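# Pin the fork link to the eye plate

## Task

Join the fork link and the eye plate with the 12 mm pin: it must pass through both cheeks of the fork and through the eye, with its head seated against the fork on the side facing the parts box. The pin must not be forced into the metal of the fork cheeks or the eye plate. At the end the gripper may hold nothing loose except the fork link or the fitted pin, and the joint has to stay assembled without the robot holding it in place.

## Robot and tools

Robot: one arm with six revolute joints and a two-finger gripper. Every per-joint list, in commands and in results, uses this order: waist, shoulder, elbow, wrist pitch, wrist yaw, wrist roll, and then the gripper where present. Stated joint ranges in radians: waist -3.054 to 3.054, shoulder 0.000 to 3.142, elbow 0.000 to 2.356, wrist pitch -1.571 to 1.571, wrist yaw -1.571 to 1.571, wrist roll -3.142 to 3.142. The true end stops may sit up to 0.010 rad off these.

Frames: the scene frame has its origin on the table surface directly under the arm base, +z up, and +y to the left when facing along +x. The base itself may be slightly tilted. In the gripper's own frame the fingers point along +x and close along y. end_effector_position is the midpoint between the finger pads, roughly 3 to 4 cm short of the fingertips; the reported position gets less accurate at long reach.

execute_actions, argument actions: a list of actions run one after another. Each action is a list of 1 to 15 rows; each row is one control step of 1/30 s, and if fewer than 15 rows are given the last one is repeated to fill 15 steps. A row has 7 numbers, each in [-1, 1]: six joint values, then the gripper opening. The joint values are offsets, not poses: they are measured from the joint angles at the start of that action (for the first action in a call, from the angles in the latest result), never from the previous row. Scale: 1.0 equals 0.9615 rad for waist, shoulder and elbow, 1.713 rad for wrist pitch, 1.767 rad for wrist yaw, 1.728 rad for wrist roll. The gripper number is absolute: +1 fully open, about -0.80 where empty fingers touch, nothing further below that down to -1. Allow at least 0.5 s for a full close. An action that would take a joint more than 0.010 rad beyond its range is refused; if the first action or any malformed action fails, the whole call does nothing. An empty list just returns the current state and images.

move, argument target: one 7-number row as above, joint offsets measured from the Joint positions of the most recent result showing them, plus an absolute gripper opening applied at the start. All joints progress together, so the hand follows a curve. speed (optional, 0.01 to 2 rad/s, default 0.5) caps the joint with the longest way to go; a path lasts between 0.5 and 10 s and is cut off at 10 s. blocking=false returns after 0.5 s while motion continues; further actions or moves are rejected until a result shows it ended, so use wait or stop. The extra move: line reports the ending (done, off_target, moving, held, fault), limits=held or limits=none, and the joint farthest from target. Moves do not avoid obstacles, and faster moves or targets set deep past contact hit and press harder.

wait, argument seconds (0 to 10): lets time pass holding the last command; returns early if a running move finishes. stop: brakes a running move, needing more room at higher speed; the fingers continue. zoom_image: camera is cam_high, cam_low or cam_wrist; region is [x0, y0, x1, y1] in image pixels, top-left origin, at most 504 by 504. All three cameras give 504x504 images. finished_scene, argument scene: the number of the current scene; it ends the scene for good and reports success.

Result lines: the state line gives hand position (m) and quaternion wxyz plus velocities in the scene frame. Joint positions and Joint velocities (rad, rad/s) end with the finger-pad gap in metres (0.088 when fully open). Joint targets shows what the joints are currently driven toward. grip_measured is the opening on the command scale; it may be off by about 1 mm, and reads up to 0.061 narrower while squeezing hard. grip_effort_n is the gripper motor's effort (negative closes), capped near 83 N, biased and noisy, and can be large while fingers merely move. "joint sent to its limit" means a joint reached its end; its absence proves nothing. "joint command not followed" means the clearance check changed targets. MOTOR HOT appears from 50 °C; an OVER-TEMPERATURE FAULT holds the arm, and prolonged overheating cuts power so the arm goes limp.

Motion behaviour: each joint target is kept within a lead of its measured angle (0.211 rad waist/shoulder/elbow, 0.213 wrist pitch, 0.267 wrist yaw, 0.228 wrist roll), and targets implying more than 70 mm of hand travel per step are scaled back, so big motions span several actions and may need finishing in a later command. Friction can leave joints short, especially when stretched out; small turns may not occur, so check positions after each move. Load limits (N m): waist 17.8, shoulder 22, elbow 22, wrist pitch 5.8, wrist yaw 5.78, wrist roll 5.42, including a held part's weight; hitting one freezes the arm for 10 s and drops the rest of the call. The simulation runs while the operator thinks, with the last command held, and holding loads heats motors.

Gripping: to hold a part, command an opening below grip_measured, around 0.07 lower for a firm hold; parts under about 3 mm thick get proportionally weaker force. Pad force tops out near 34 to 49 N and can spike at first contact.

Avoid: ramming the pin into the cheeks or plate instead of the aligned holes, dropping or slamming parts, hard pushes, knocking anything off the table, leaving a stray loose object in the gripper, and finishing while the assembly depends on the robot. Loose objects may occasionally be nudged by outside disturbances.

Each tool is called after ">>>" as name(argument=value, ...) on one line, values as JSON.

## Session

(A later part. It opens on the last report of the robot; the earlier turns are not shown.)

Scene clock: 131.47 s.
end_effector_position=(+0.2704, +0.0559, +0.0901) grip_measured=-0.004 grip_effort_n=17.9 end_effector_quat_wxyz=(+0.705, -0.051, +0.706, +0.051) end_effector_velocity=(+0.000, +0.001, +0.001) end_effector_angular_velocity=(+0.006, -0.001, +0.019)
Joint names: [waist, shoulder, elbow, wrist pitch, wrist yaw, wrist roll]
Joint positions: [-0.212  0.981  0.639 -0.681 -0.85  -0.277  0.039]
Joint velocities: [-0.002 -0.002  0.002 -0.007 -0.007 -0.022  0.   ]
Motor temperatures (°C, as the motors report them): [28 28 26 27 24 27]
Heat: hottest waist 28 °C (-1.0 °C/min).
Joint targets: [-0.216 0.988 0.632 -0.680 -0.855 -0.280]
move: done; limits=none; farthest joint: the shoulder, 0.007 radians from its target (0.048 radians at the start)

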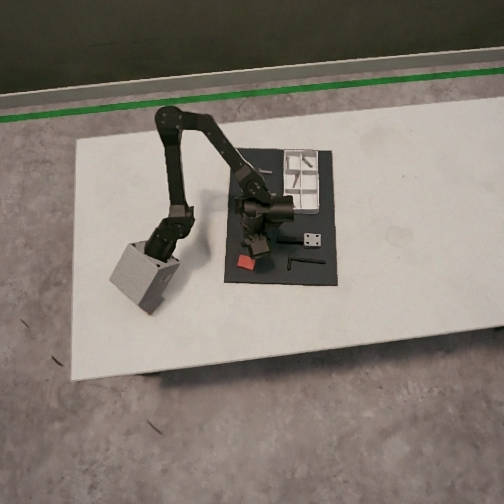

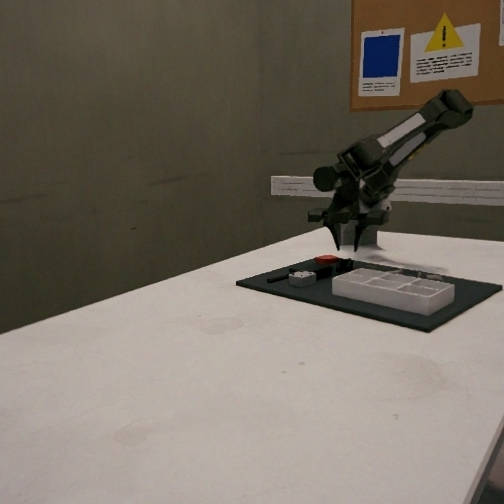

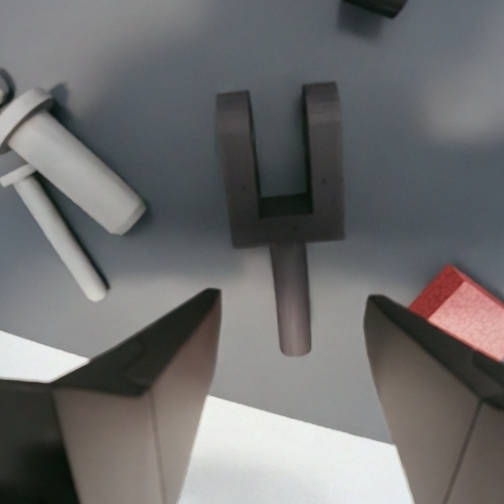

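>>> move(target=[0.191,0.107,-0.045,0.167,0.063,0.087,0.2], speed=0.3)

>>> execute_actions(actions=[[[0,0,0,0,0,0,-0.1]],[[0,0,0,0,0,0,-0.27]]])

Scene clock: 141.37 s.
end_effector_position=(+0.2821, +0.0589, +0.0502) grip_measured=+0.196 grip_effort_n=18.4 end_effector_quat_wxyz=(+0.703, -0.073, +0.703, +0.073) end_effector_velocity=(-0.002, +0.000, +0.000) end_effector_angular_velocity=(+0.005, +0.005, -0.014)
Joint names: [waist, shoulder, elbow, wrist pitch, wrist yaw, wrist roll]
Joint positions: [-0.032  1.076  0.602 -0.397 -0.744 -0.129  0.049]
Joint velocities: [-0.002 -0.002 -0.002 -0.007 -0.007  0.007  0.   ]
Motor temperatures (°C, as the motors report them): [28 28 26 27 24 27]
Heat: hottest waist 28 °C (-1.0 °C/min).
Joint targets: [-0.029 1.084 0.596 -0.395 -0.738 -0.126]
move: done; limits=none; farthest joint: the shoulder, 0.008 radians from its target (0.103 radians at the start)

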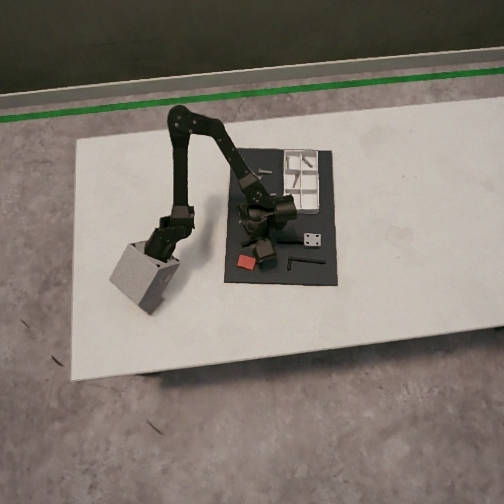

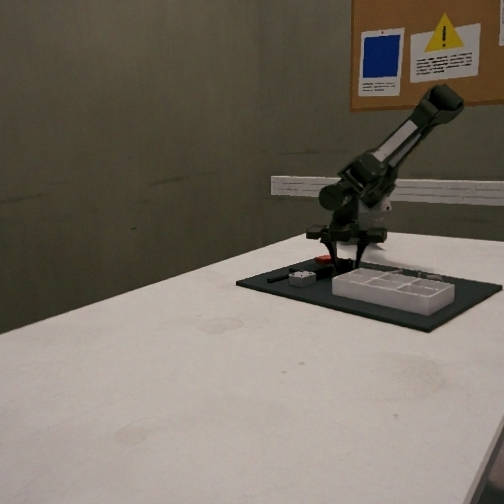

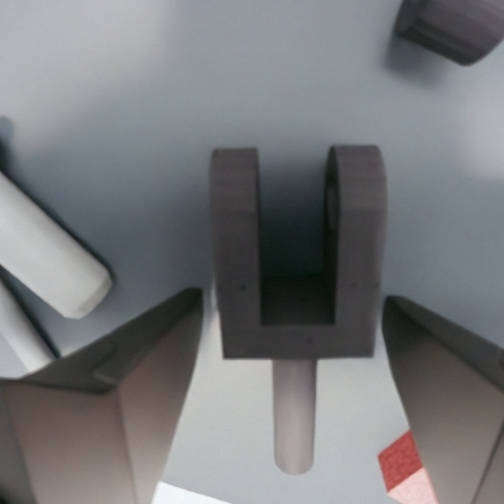

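Scene clock: 142.37 s.
end_effector_position=(+0.2818, +0.0590, +0.0502) grip_measured=-0.138 grip_effort_n=-83.5 end_effector_quat_wxyz=(+0.703, -0.073, +0.704, +0.073) end_effector_velocity=(-0.002, +0.002, -0.000) end_effector_angular_velocity=(+0.008, +0.007, -0.011)
Joint names: [waist, shoulder, elbow, wrist pitch, wrist yaw, wrist roll]
Joint positions: [-0.032  1.076  0.602 -0.399 -0.744 -0.129  0.032]
Joint velocities: [ 0.002 -0.002 -0.002 -0.007 -0.007  0.007 -0.   ]
Motor temperatures (°C, as the motors report them): [28 28 26 27 24 27]
Heat: hottest waist 28 °C (-1.0 °C/min).
Joint targets: [-0.032 1.076 0.602 -0.397 -0.744 -0.129]

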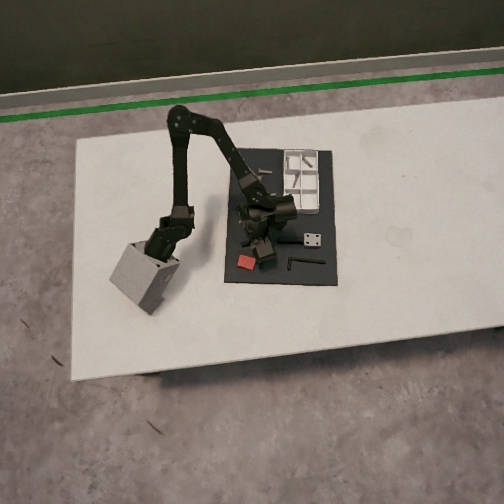

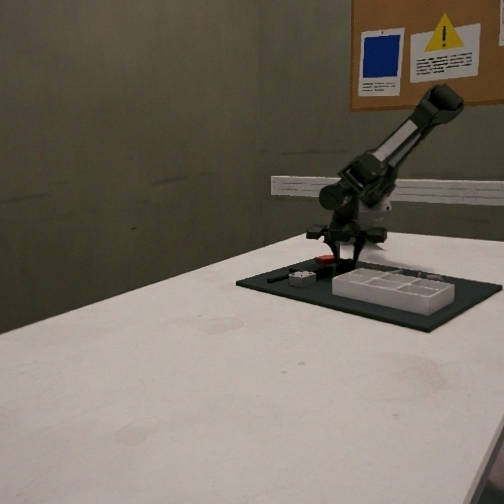

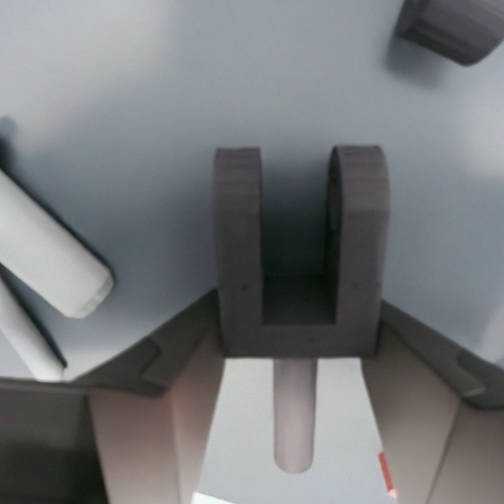

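>>> move(target=[-0.045,0.068,0.066,-0.013,-0.018,0.174,-0.25], speed=0.3)

Scene clock: 156.70 s.
end_effector_position=(+0.2947, +0.0525, +0.0518) grip_measured=-0.138 grip_effort_n=-83.5 end_effector_quat_wxyz=(+0.705, +0.048, +0.706, -0.044) end_effector_velocity=(-0.002, -0.002, -0.000) end_effector_angular_velocity=(-0.009, +0.007, -0.003)
Joint names: [waist, shoulder, elbow, wrist pitch, wrist yaw, wrist roll]
Joint positions: [-0.068  1.136  0.656 -0.42  -0.772  0.168  0.032]
Joint velocities: [-0.002  0.002 -0.002 -0.007  0.007 -0.007 -0.   ]
Motor temperatures (°C, as the motors report them): [28 28 26 27 24 27]
Heat: hottest waist 28 °C (-1.0 °C/min).
Joint targets: [-0.075 1.142 0.666 -0.421 -0.776 0.171]
move: done; limits=none; farthest joint: the elbow, 0.009 radians from its target (0.063 radians at the start)

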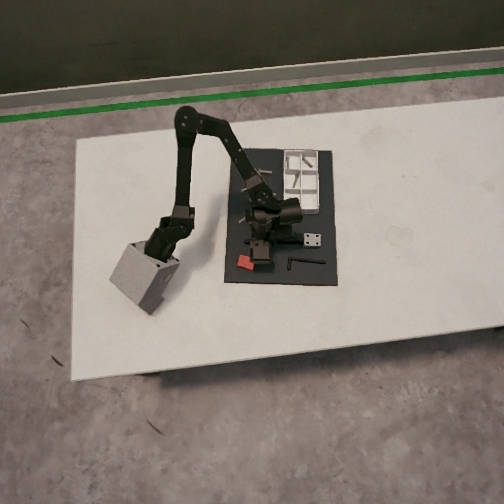

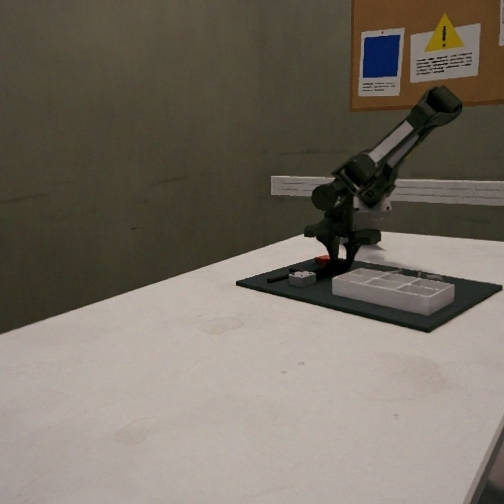

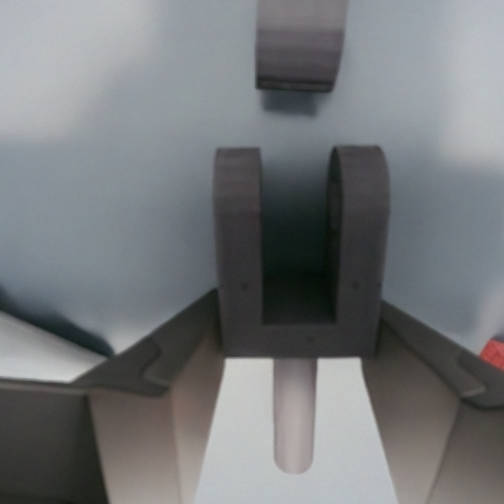

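>>> move(target=[-0.004,0.035,0.054,-0.009,0.005,0.018,-0.25], speed=0.1)

>>> zoom_image(camera="cam_wrist", region=[180, 0, 420, 240])

>>> zoom_image(camera="cam_low", region=[280, 240, 380, 300])

Scene clock: 167.77 s.
end_effector_position=(+0.3048, +0.0526, +0.0521) grip_measured=-0.138 grip_effort_n=-83.5 end_effector_quat_wxyz=(+0.705, +0.057, +0.705, -0.055) end_effector_velocity=(-0.003, -0.002, +0.000) end_effector_angular_velocity=(-0.009, +0.014, -0.009)
Joint names: [waist, shoulder, elbow, wrist pitch, wrist yaw, wrist roll]
Joint positions: [-0.068  1.164  0.699 -0.434 -0.768  0.197  0.032]
Joint velocities: [-0.002  0.002  0.002 -0.022  0.007 -0.007 -0.   ]
Motor temperatures (°C, as the motors report them): [28 28 26 26 24 27]
Heat: hottest waist 28 °C (+0.0 °C/min).
Joint targets: [-0.072 1.170 0.708 -0.435 -0.763 0.200]
move: done; limits=none; farthest joint: the elbow, 0.009 radians from its target (0.051 radians at the start)

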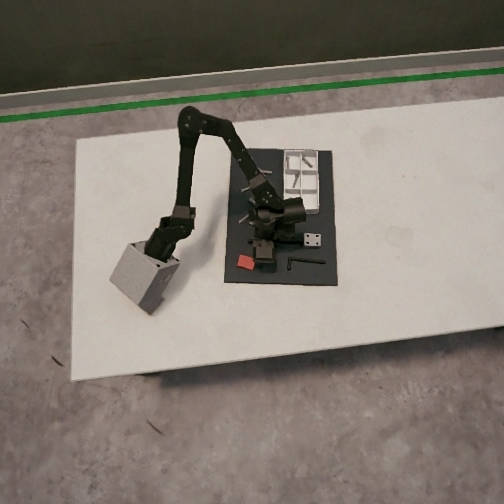

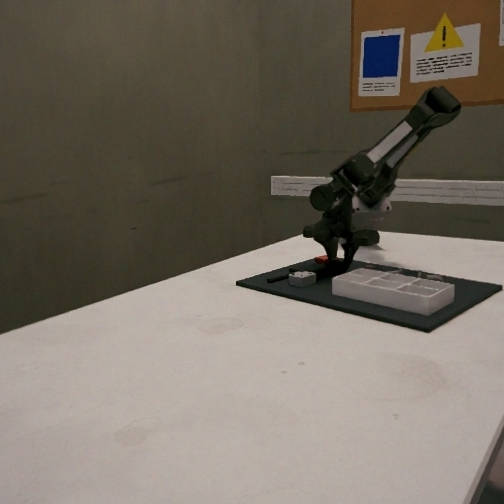

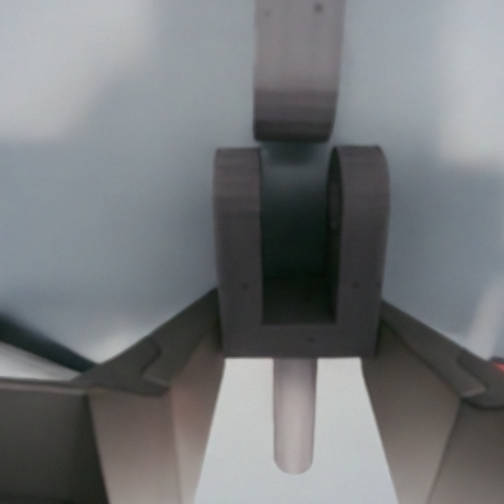

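Region (180, 0, 420, 240) of cam_wrist's 504x504 image, scaled by 2.100, with more detail than that image has.

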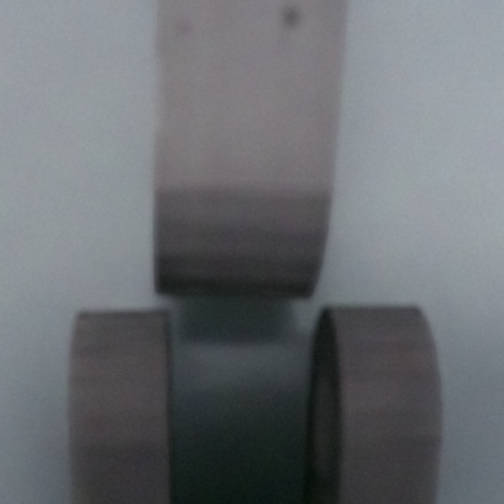

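Region (280, 240, 380, 300) of cam_low's 504x504 image, scaled by 5.040, with more detail than that image has; it fills the top 302 rows of this view, and the rest is white.

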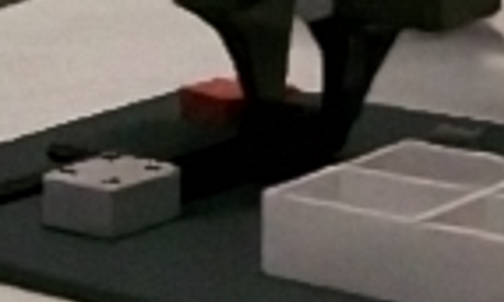

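>>> move(target=[0.011,-0.016,0.005,0,0.006,0.0245,-0.25], speed=0.1)

>>> zoom_image(camera="cam_wrist", region=[180, 0, 420, 240])

Scene clock: 172.50 s.
end_effector_position=(+0.3044, +0.0546, +0.0513) grip_measured=-0.138 grip_effort_n=-83.5 end_effector_quat_wxyz=(+0.703, +0.067, +0.705, -0.067) end_effector_velocity=(-0.002, +0.001, +0.000) end_effector_angular_velocity=(+0.006, +0.004, +0.001)
Joint names: [waist, shoulder, elbow, wrist pitch, wrist yaw, wrist roll]
Joint positions: [-0.058  1.161  0.699 -0.434 -0.762  0.236  0.032]
Joint velocities: [-0.002 -0.002 -0.002 -0.007 -0.007 -0.007 -0.   ]
Motor temperatures (°C, as the motors report them): [28 28 27 26 24 27]
Heat: hottest waist 28 °C (+0.0 °C/min).
Joint targets: [-0.058 1.148 0.704 -0.434 -0.758 0.239]
move: off_target; limits=none; farthest joint: the shoulder, 0.012 radians from its target (0.015 radians at the start)

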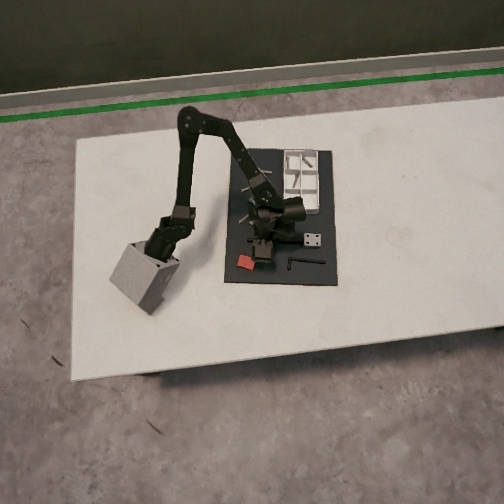

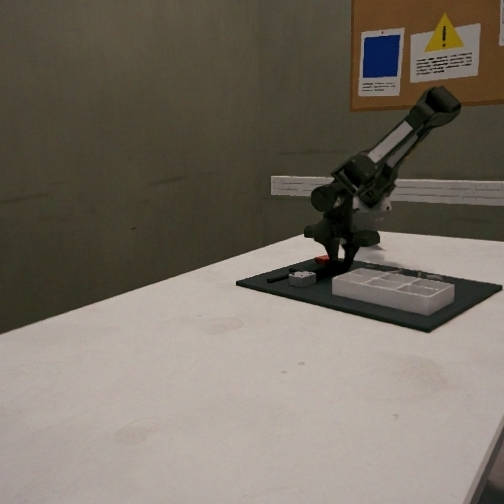

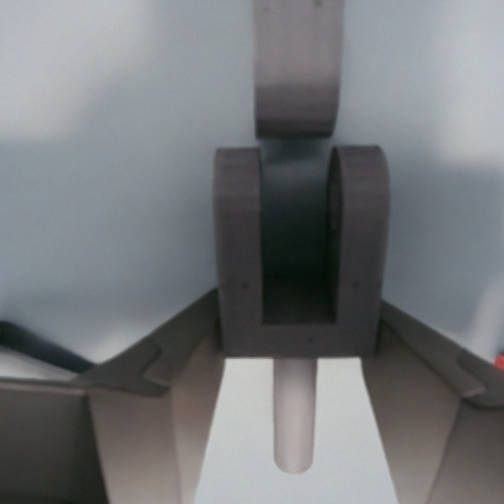

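Region (180, 0, 420, 240) of cam_wrist's 504x504 image, scaled by 2.100, with more detail than that image has.

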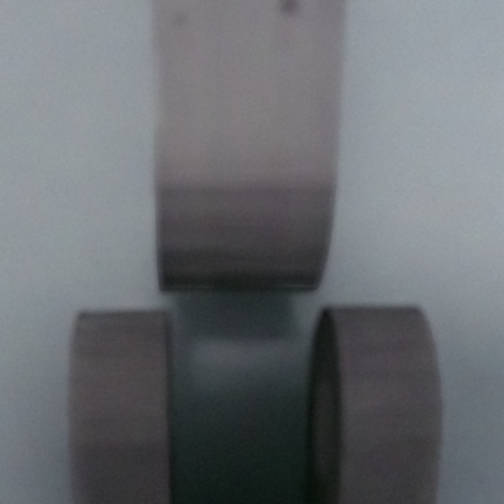

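>>> move(target=[0,-0.019,0.005,0,0.003,0.002,-0.25], speed=0.1)

>>> zoom_image(camera="cam_wrist", region=[180, 0, 420, 240])

Scene clock: 175.97 s.
end_effector_position=(+0.3050, +0.0556, +0.0522) grip_measured=-0.138 grip_effort_n=-83.5 end_effector_quat_wxyz=(+0.704, +0.066, +0.704, -0.065) end_effector_velocity=(-0.001, +0.004, +0.001) end_effector_angular_velocity=(+0.020, +0.001, +0.004)
Joint names: [waist, shoulder, elbow, wrist pitch, wrist yaw, wrist roll]
Joint positions: [-0.058  1.155  0.699 -0.434 -0.762  0.237  0.032]
Joint velocities: [-0.002 -0.007 -0.002 -0.007 -0.022 -0.007 -0.   ]
Motor temperatures (°C, as the motors report them): [28 28 27 26 24 27]
Heat: hottest waist 28 °C (+0.0 °C/min).
Joint targets: [-0.058 1.142 0.704 -0.434 -0.757 0.240]
move: off_target; limits=none; farthest joint: the shoulder, 0.012 radians from its target (0.018 radians at the start)

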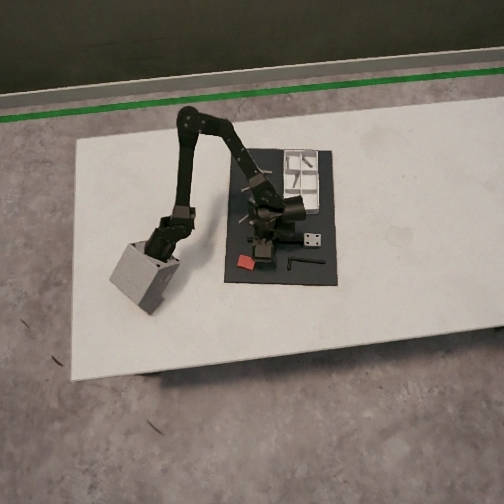

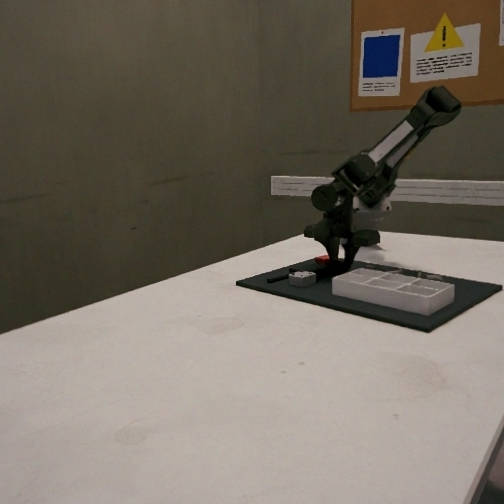

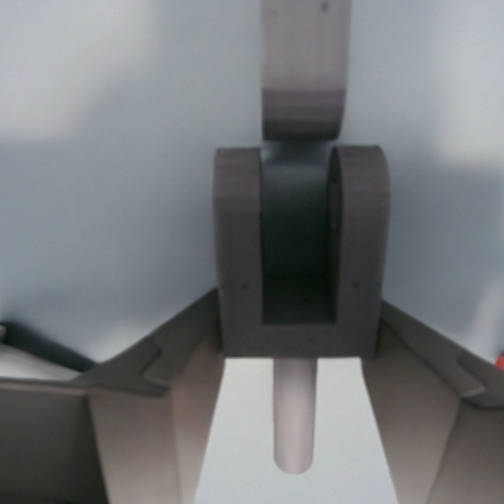

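Region (180, 0, 420, 240) of cam_wrist's 504x504 image, scaled by 2.100, with more detail than that image has.

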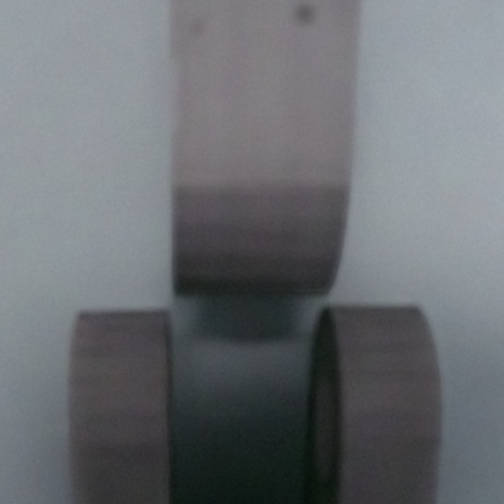

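>>> execute_actions(actions=[[[-0.006,0.008,0.007,0,-0.002,-0.001,-0.25],[-0.006,0.008,0.007,0,-0.002,-0.001,-0.25],[-0.006,0.008,0.007,0,-0.002,-0.001,-0.25],[-0.007,0.011,0.012,-0.001,-0.003,-0.002,-0.25],[-0.008,0.014,0.016,-0.002,-0.003,-0.003,-0.25],[-0.009,0.017,0.02,-0.003,-0.004,-0.003,-0.25],[-0.009,0.02,0.024,-0.004,-0.004,-0.004,-0.25],[-0.01,0.023,0.027,-0.004,-0.004,-0.004,-0.25],[-0.011,0.026,0.031,-0.005,-0.004,-0.004,-0.25],[-0.011,0.029,0.035,-0.006,-0.0045,-0.005,-0.25],[-0.012,0.032,0.039,-0.006,-0.005,-0.005,-0.25]]])

>>> wait(seconds=0.5)

Scene clock: 180.90 s.
end_effector_position=(+0.3111, +0.0547, +0.0520) grip_measured=-0.138 grip_effort_n=-83.5 end_effector_quat_wxyz=(+0.704, +0.067, +0.704, -0.065) end_effector_velocity=(+0.010, +0.001, +0.003) end_effector_angular_velocity=(+0.003, -0.013, +0.012)
Joint names: [waist, shoulder, elbow, wrist pitch, wrist yaw, wrist roll]
Joint positions: [-0.062  1.178  0.726 -0.442 -0.765  0.232  0.032]
Joint velocities: [-0.007  0.012  0.032 -0.007 -0.007 -0.007 -0.   ]
Motor temperatures (°C, as the motors report them): [29 28 27 26 24 27]
Heat: hottest waist 29 °C (+1.0 °C/min).
Joint targets: [-0.070 1.185 0.737 -0.444 -0.771 0.229]

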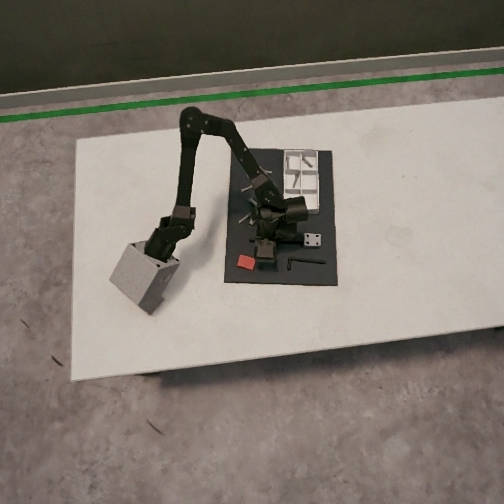

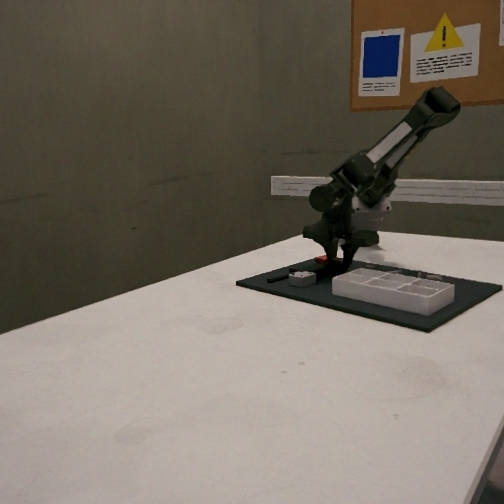

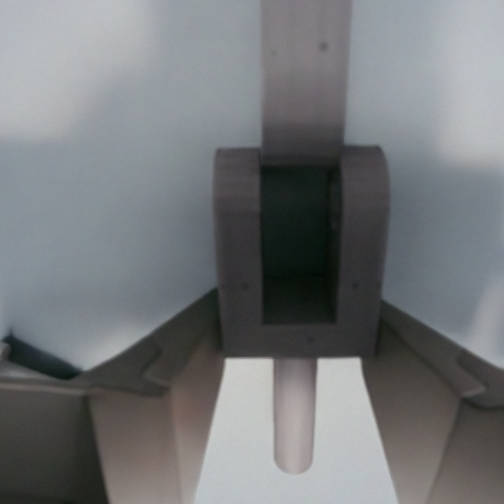

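Scene clock: 181.40 s.
end_effector_position=(+0.3113, +0.0546, +0.0518) grip_measured=-0.138 grip_effort_n=-83.5 end_effector_quat_wxyz=(+0.703, +0.067, +0.705, -0.065) end_effector_velocity=(-0.005, +0.002, -0.000) end_effector_angular_velocity=(+0.008, +0.018, -0.006)
Joint names: [waist, shoulder, elbow, wrist pitch, wrist yaw, wrist roll]
Joint positions: [-0.062  1.18   0.727 -0.443 -0.766  0.231  0.032]
Joint velocities: [ 0.002 -0.002 -0.002 -0.022 -0.007 -0.007  0.   ]
Motor temperatures (°C, as the motors report them): [29 28 27 26 24 27]
Heat: hottest waist 29 °C (+1.0 °C/min).
Joint targets: [-0.069 1.186 0.737 -0.444 -0.771 0.229]
wait: 0.50 s; at rest by 0.20 s

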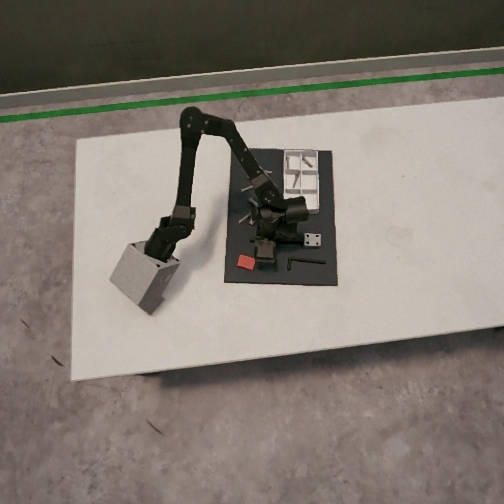

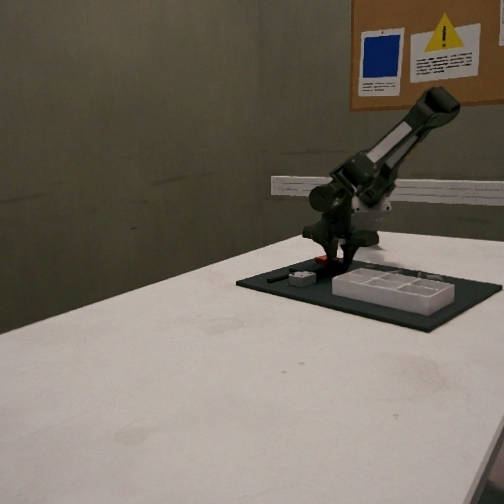

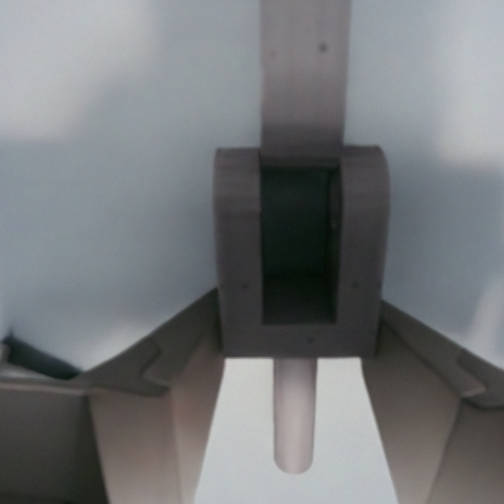

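>>> move(target=[-0.021,0.075,0.093,-0.016,-0.008,-0.011,-0.25], speed=0.08)

>>> zoom_image(camera="cam_wrist", region=[190, 120, 410, 340])

Scene clock: 186.40 s.
end_effector_position=(+0.3145, +0.0536, +0.0509) grip_measured=-0.137 grip_effort_n=-83.5 end_effector_quat_wxyz=(+0.688, +0.080, +0.718, -0.068) end_effector_velocity=(-0.002, +0.001, +0.001) end_effector_angular_velocity=(+0.018, +0.004, -0.006)
Joint names: [waist, shoulder, elbow, wrist pitch, wrist yaw, wrist roll]
Joint positions: [-0.073  1.23   0.779 -0.506 -0.792  0.205  0.032]
Joint velocities: [-0.007  0.002 -0.002 -0.007 -0.022 -0.007 -0.   ]
Motor temperatures (°C, as the motors report them): [29 28 27 27 24 27]
Heat: hottest waist 29 °C (+1.0 °C/min).
Joint targets: [-0.082 1.252 0.817 -0.470 -0.780 0.212]
move: off_target; limits=none; farthest joint: the elbow, 0.037 radians from its target (0.089 radians at the start)

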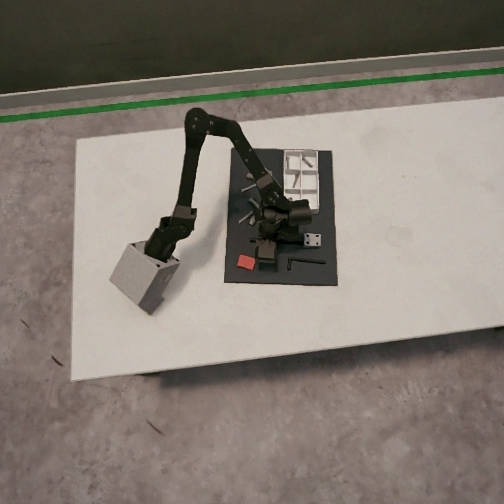

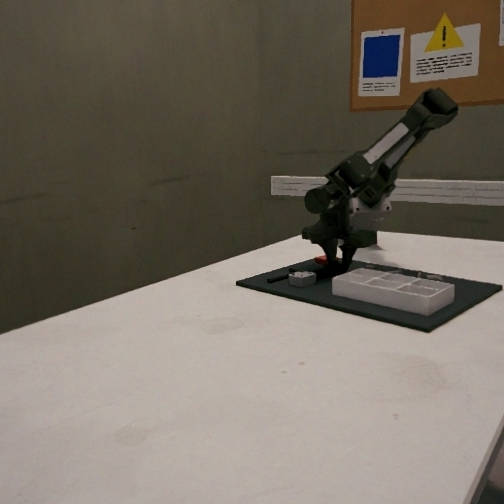

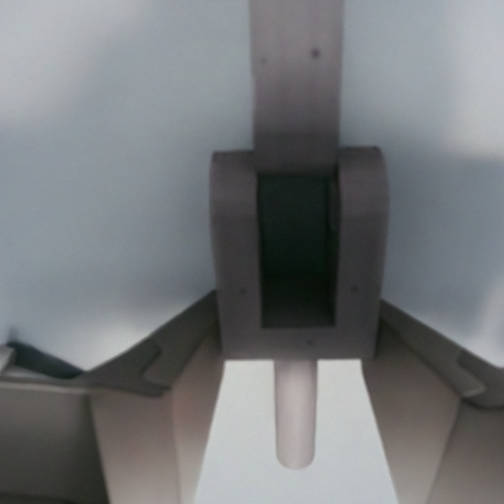

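Region (190, 120, 410, 340) of cam_wrist's 504x504 image, scaled by 2.291, with more detail than that image has.

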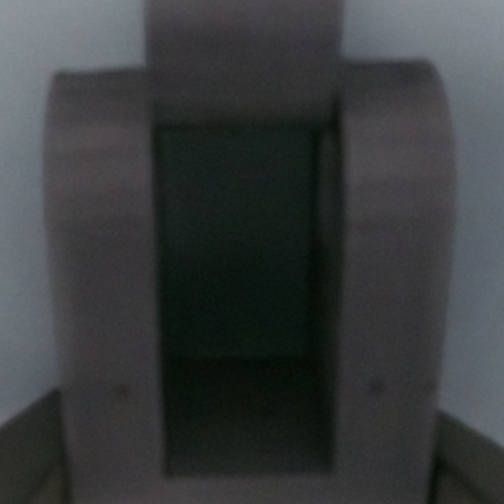

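>>> move(target=[0.012,-0.062,-0.06,0.038,0.018,0.017,-0.25], speed=0.1)

>>> execute_actions(actions=[[[0,0,0,0,0,0,0.1]]])

Scene clock: 189.87 s.
end_effector_position=(+0.3110, +0.0545, +0.0513) grip_measured=-0.137 grip_effort_n=-83.5 end_effector_quat_wxyz=(+0.703, +0.067, +0.705, -0.065) end_effector_velocity=(+0.001, -0.002, +0.000) end_effector_angular_velocity=(-0.008, -0.007, +0.026)
Joint names: [waist, shoulder, elbow, wrist pitch, wrist yaw, wrist roll]
Joint positions: [-0.061  1.182  0.727 -0.442 -0.766  0.231  0.032]
Joint velocities: [-0.002 -0.002 -0.002  0.007  0.007 -0.022 -0.   ]
Motor temperatures (°C, as the motors report them): [29 28 27 28 24 27]
Heat: hottest waist 29 °C (+1.0 °C/min).
Joint targets: [-0.061 1.170 0.721 -0.441 -0.760 0.234]
move: off_target; limits=none; farthest joint: the shoulder, 0.011 radians from its target (0.060 radians at the start)

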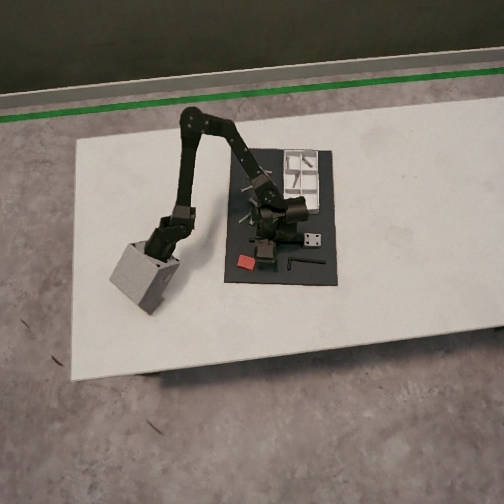

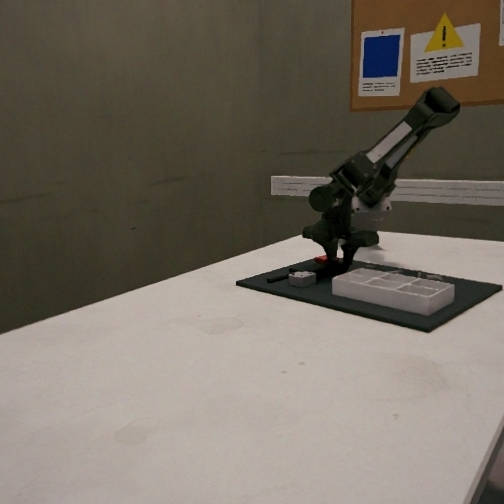

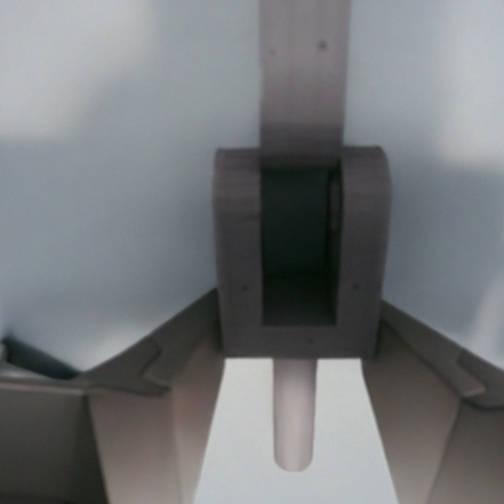

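Scene clock: 190.37 s.
end_effector_position=(+0.3110, +0.0545, +0.0513) grip_measured=+0.093 grip_effort_n=18.8 end_effector_quat_wxyz=(+0.703, +0.067, +0.705, -0.065) end_effector_velocity=(-0.000, +0.003, +0.001) end_effector_angular_velocity=(+0.020, +0.001, +0.004)
Joint names: [waist, shoulder, elbow, wrist pitch, wrist yaw, wrist roll]
Joint positions: [-0.061  1.182  0.727 -0.442 -0.766  0.231  0.044]
Joint velocities: [-0.002 -0.002  0.002 -0.007 -0.022 -0.007  0.001]
Motor temperatures (°C, as the motors report them): [29 28 27 28 24 27]
Heat: hottest waist 29 °C (+1.0 °C/min).
Joint targets: [-0.061 1.182 0.727 -0.442 -0.766 0.231]

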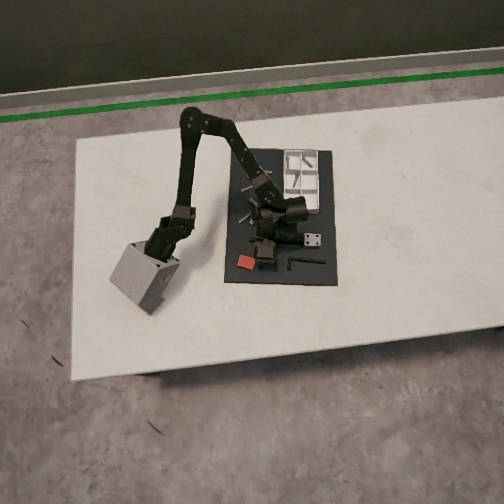

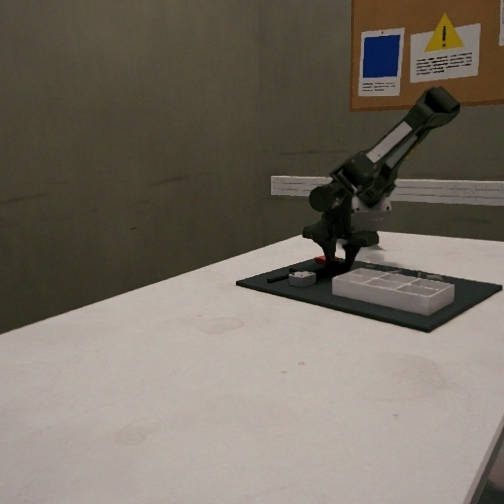

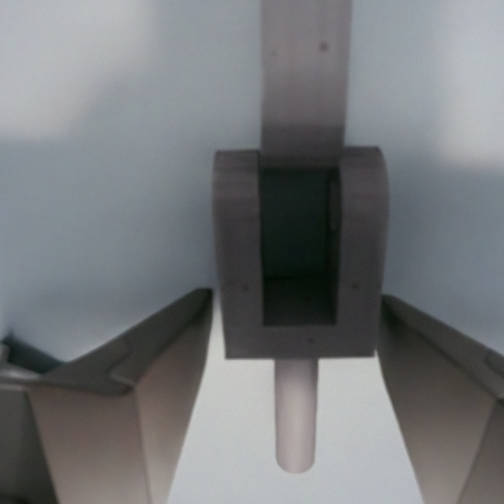

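>>> move(target=[0.02,-0.085,-0.094,0.016,0.008,0.012,0.1], speed=0.15)

>>> execute_actions(actions=[[[-0.003,0.004,0.004,0,0,0,-0.42]]])

Scene clock: 193.83 s.
end_effector_position=(+0.2915, +0.0581, +0.0514) grip_measured=+0.096 grip_effort_n=18.4 end_effector_quat_wxyz=(+0.704, +0.067, +0.705, -0.064) end_effector_velocity=(-0.002, +0.001, +0.000) end_effector_angular_velocity=(+0.006, +0.004, +0.001)
Joint names: [waist, shoulder, elbow, wrist pitch, wrist yaw, wrist roll]
Joint positions: [-0.045  1.109  0.644 -0.416 -0.756  0.249  0.044]
Joint velocities: [-0.002 -0.002 -0.002 -0.007 -0.007 -0.007 -0.   ]
Motor temperatures (°C, as the motors report them): [29 28 27 28 24 27]
Heat: hottest waist 29 °C (+1.0 °C/min).
Joint targets: [-0.042 1.100 0.637 -0.415 -0.751 0.252]
move: done; limits=none; farthest joint: the shoulder, 0.009 radians from its target (0.082 radians at the start)

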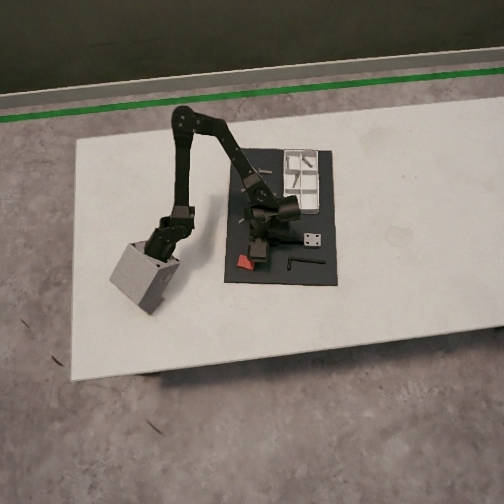

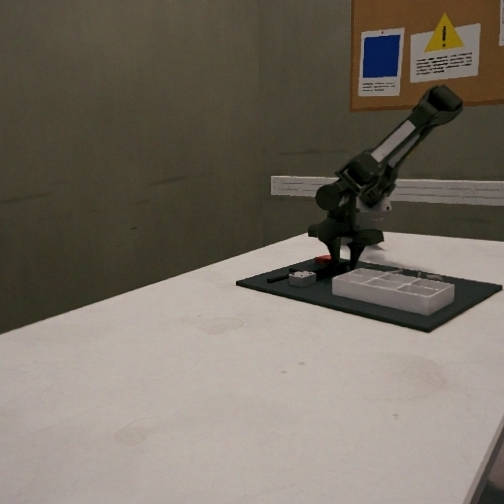

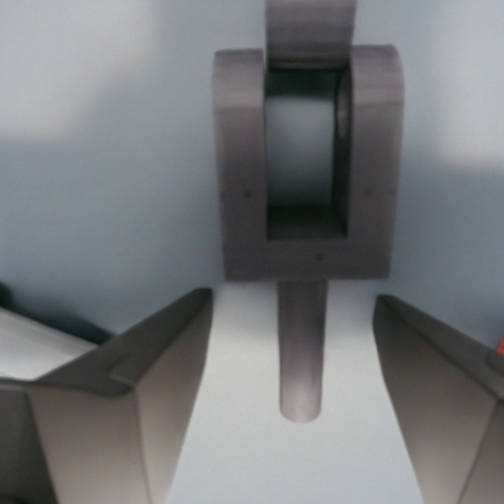

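Scene clock: 194.33 s.
end_effector_position=(+0.2915, +0.0581, +0.0514) grip_measured=-0.411 grip_effort_n=-20.2 end_effector_quat_wxyz=(+0.704, +0.067, +0.705, -0.064) end_effector_velocity=(-0.001, +0.001, +0.001) end_effector_angular_velocity=(+0.006, +0.001, -0.010)
Joint names: [waist, shoulder, elbow, wrist pitch, wrist yaw, wrist roll]
Joint positions: [-0.045  1.109  0.644 -0.416 -0.756  0.249  0.019]
Joint velocities: [-0.002 -0.007 -0.002 -0.007 -0.007  0.007 -0.002]
Motor temperatures (°C, as the motors report them): [29 28 27 28 24 27]
Heat: hottest waist 29 °C (+1.0 °C/min).
Joint targets: [-0.048 1.113 0.647 -0.416 -0.756 0.249]

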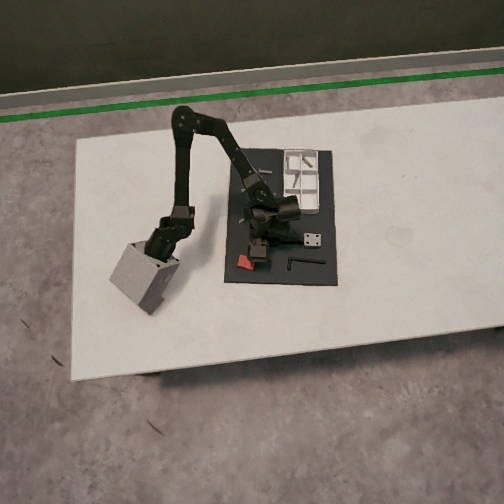

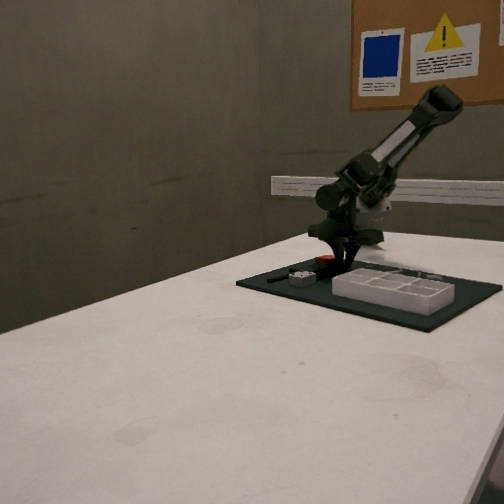

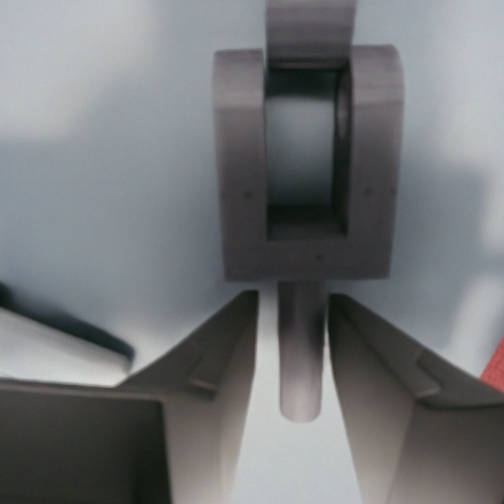

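>>> move(target=[-0.021,0.083,0.094,-0.016,-0.008,-0.012,-0.42], speed=0.08)

Scene clock: 200.20 s.
end_effector_position=(+0.3060, +0.0564, +0.0498) grip_measured=-0.416 grip_effort_n=-20.2 end_effector_quat_wxyz=(+0.697, +0.072, +0.711, -0.063) end_effector_velocity=(+0.001, -0.001, +0.001) end_effector_angular_velocity=(+0.003, -0.009, +0.008)
Joint names: [waist, shoulder, elbow, wrist pitch, wrist yaw, wrist roll]
Joint positions: [-0.055  1.18   0.718 -0.45  -0.774  0.229  0.019]
Joint velocities: [-0.007 -0.002 -0.002  0.007 -0.007 -0.007  0.   ]
Motor temperatures (°C, as the motors report them): [29 28 27 28 24 27]
Heat: hottest waist 29 °C (+1.0 °C/min).
Joint targets: [-0.065 1.189 0.734 -0.444 -0.771 0.229]
move: off_target; limits=none; farthest joint: the elbow, 0.016 radians from its target (0.091 radians at the start)

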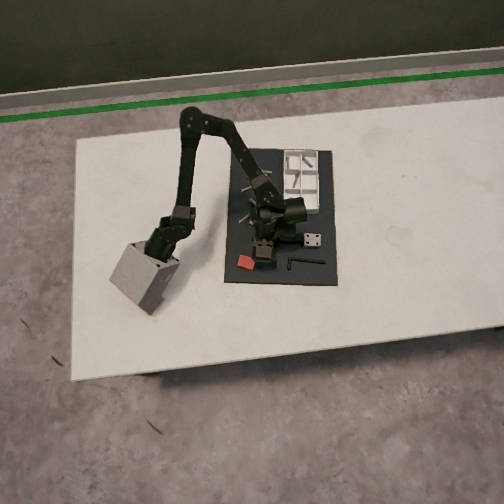

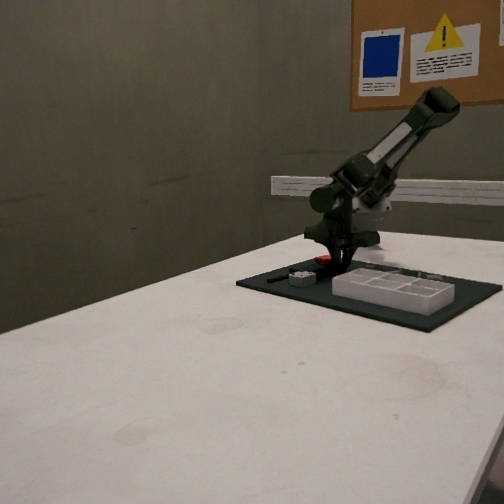

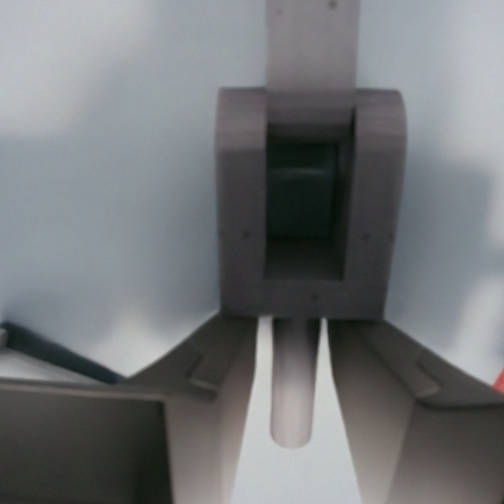

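>>> execute_actions(actions=[[[-0.01,0.005,0.01,0.002,0.012,-0.018,-0.42]],[[-0.008,0.016,0.026,0.001,0,0,-0.42]]])

Scene clock: 206.10 s.
end_effector_position=(+0.3070, +0.0554, +0.0498) grip_measured=-0.416 grip_effort_n=-20.2 end_effector_quat_wxyz=(+0.697, +0.061, +0.712, -0.056) end_effector_velocity=(-0.002, +0.003, +0.001) end_effector_angular_velocity=(+0.020, +0.005, +0.000)
Joint names: [waist, shoulder, elbow, wrist pitch, wrist yaw, wrist roll]
Joint positions: [-0.055  1.185  0.726 -0.457 -0.768  0.2    0.019]
Joint velocities: [-0.002 -0.002 -0.002 -0.007 -0.022 -0.007  0.   ]
Motor temperatures (°C, as the motors report them): [29 28 27 28 24 27]
Heat: hottest waist 29 °C (+1.0 °C/min).
Joint targets: [-0.063 1.195 0.743 -0.449 -0.767 0.200]

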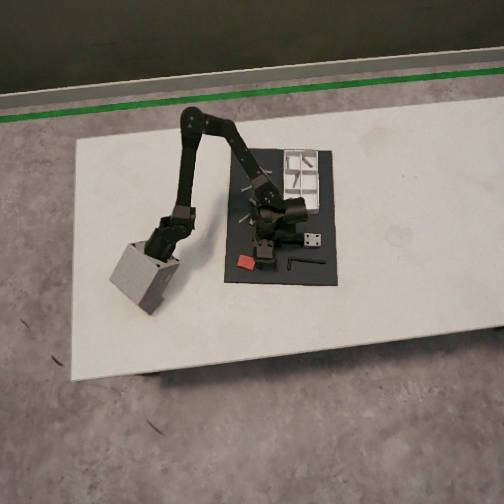

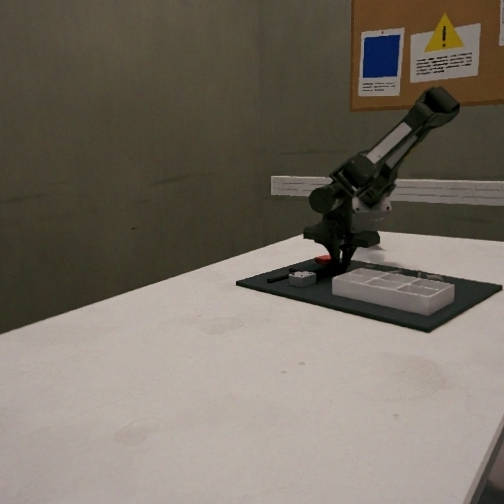

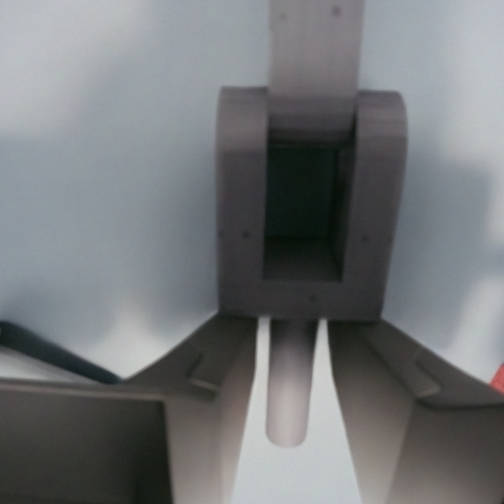

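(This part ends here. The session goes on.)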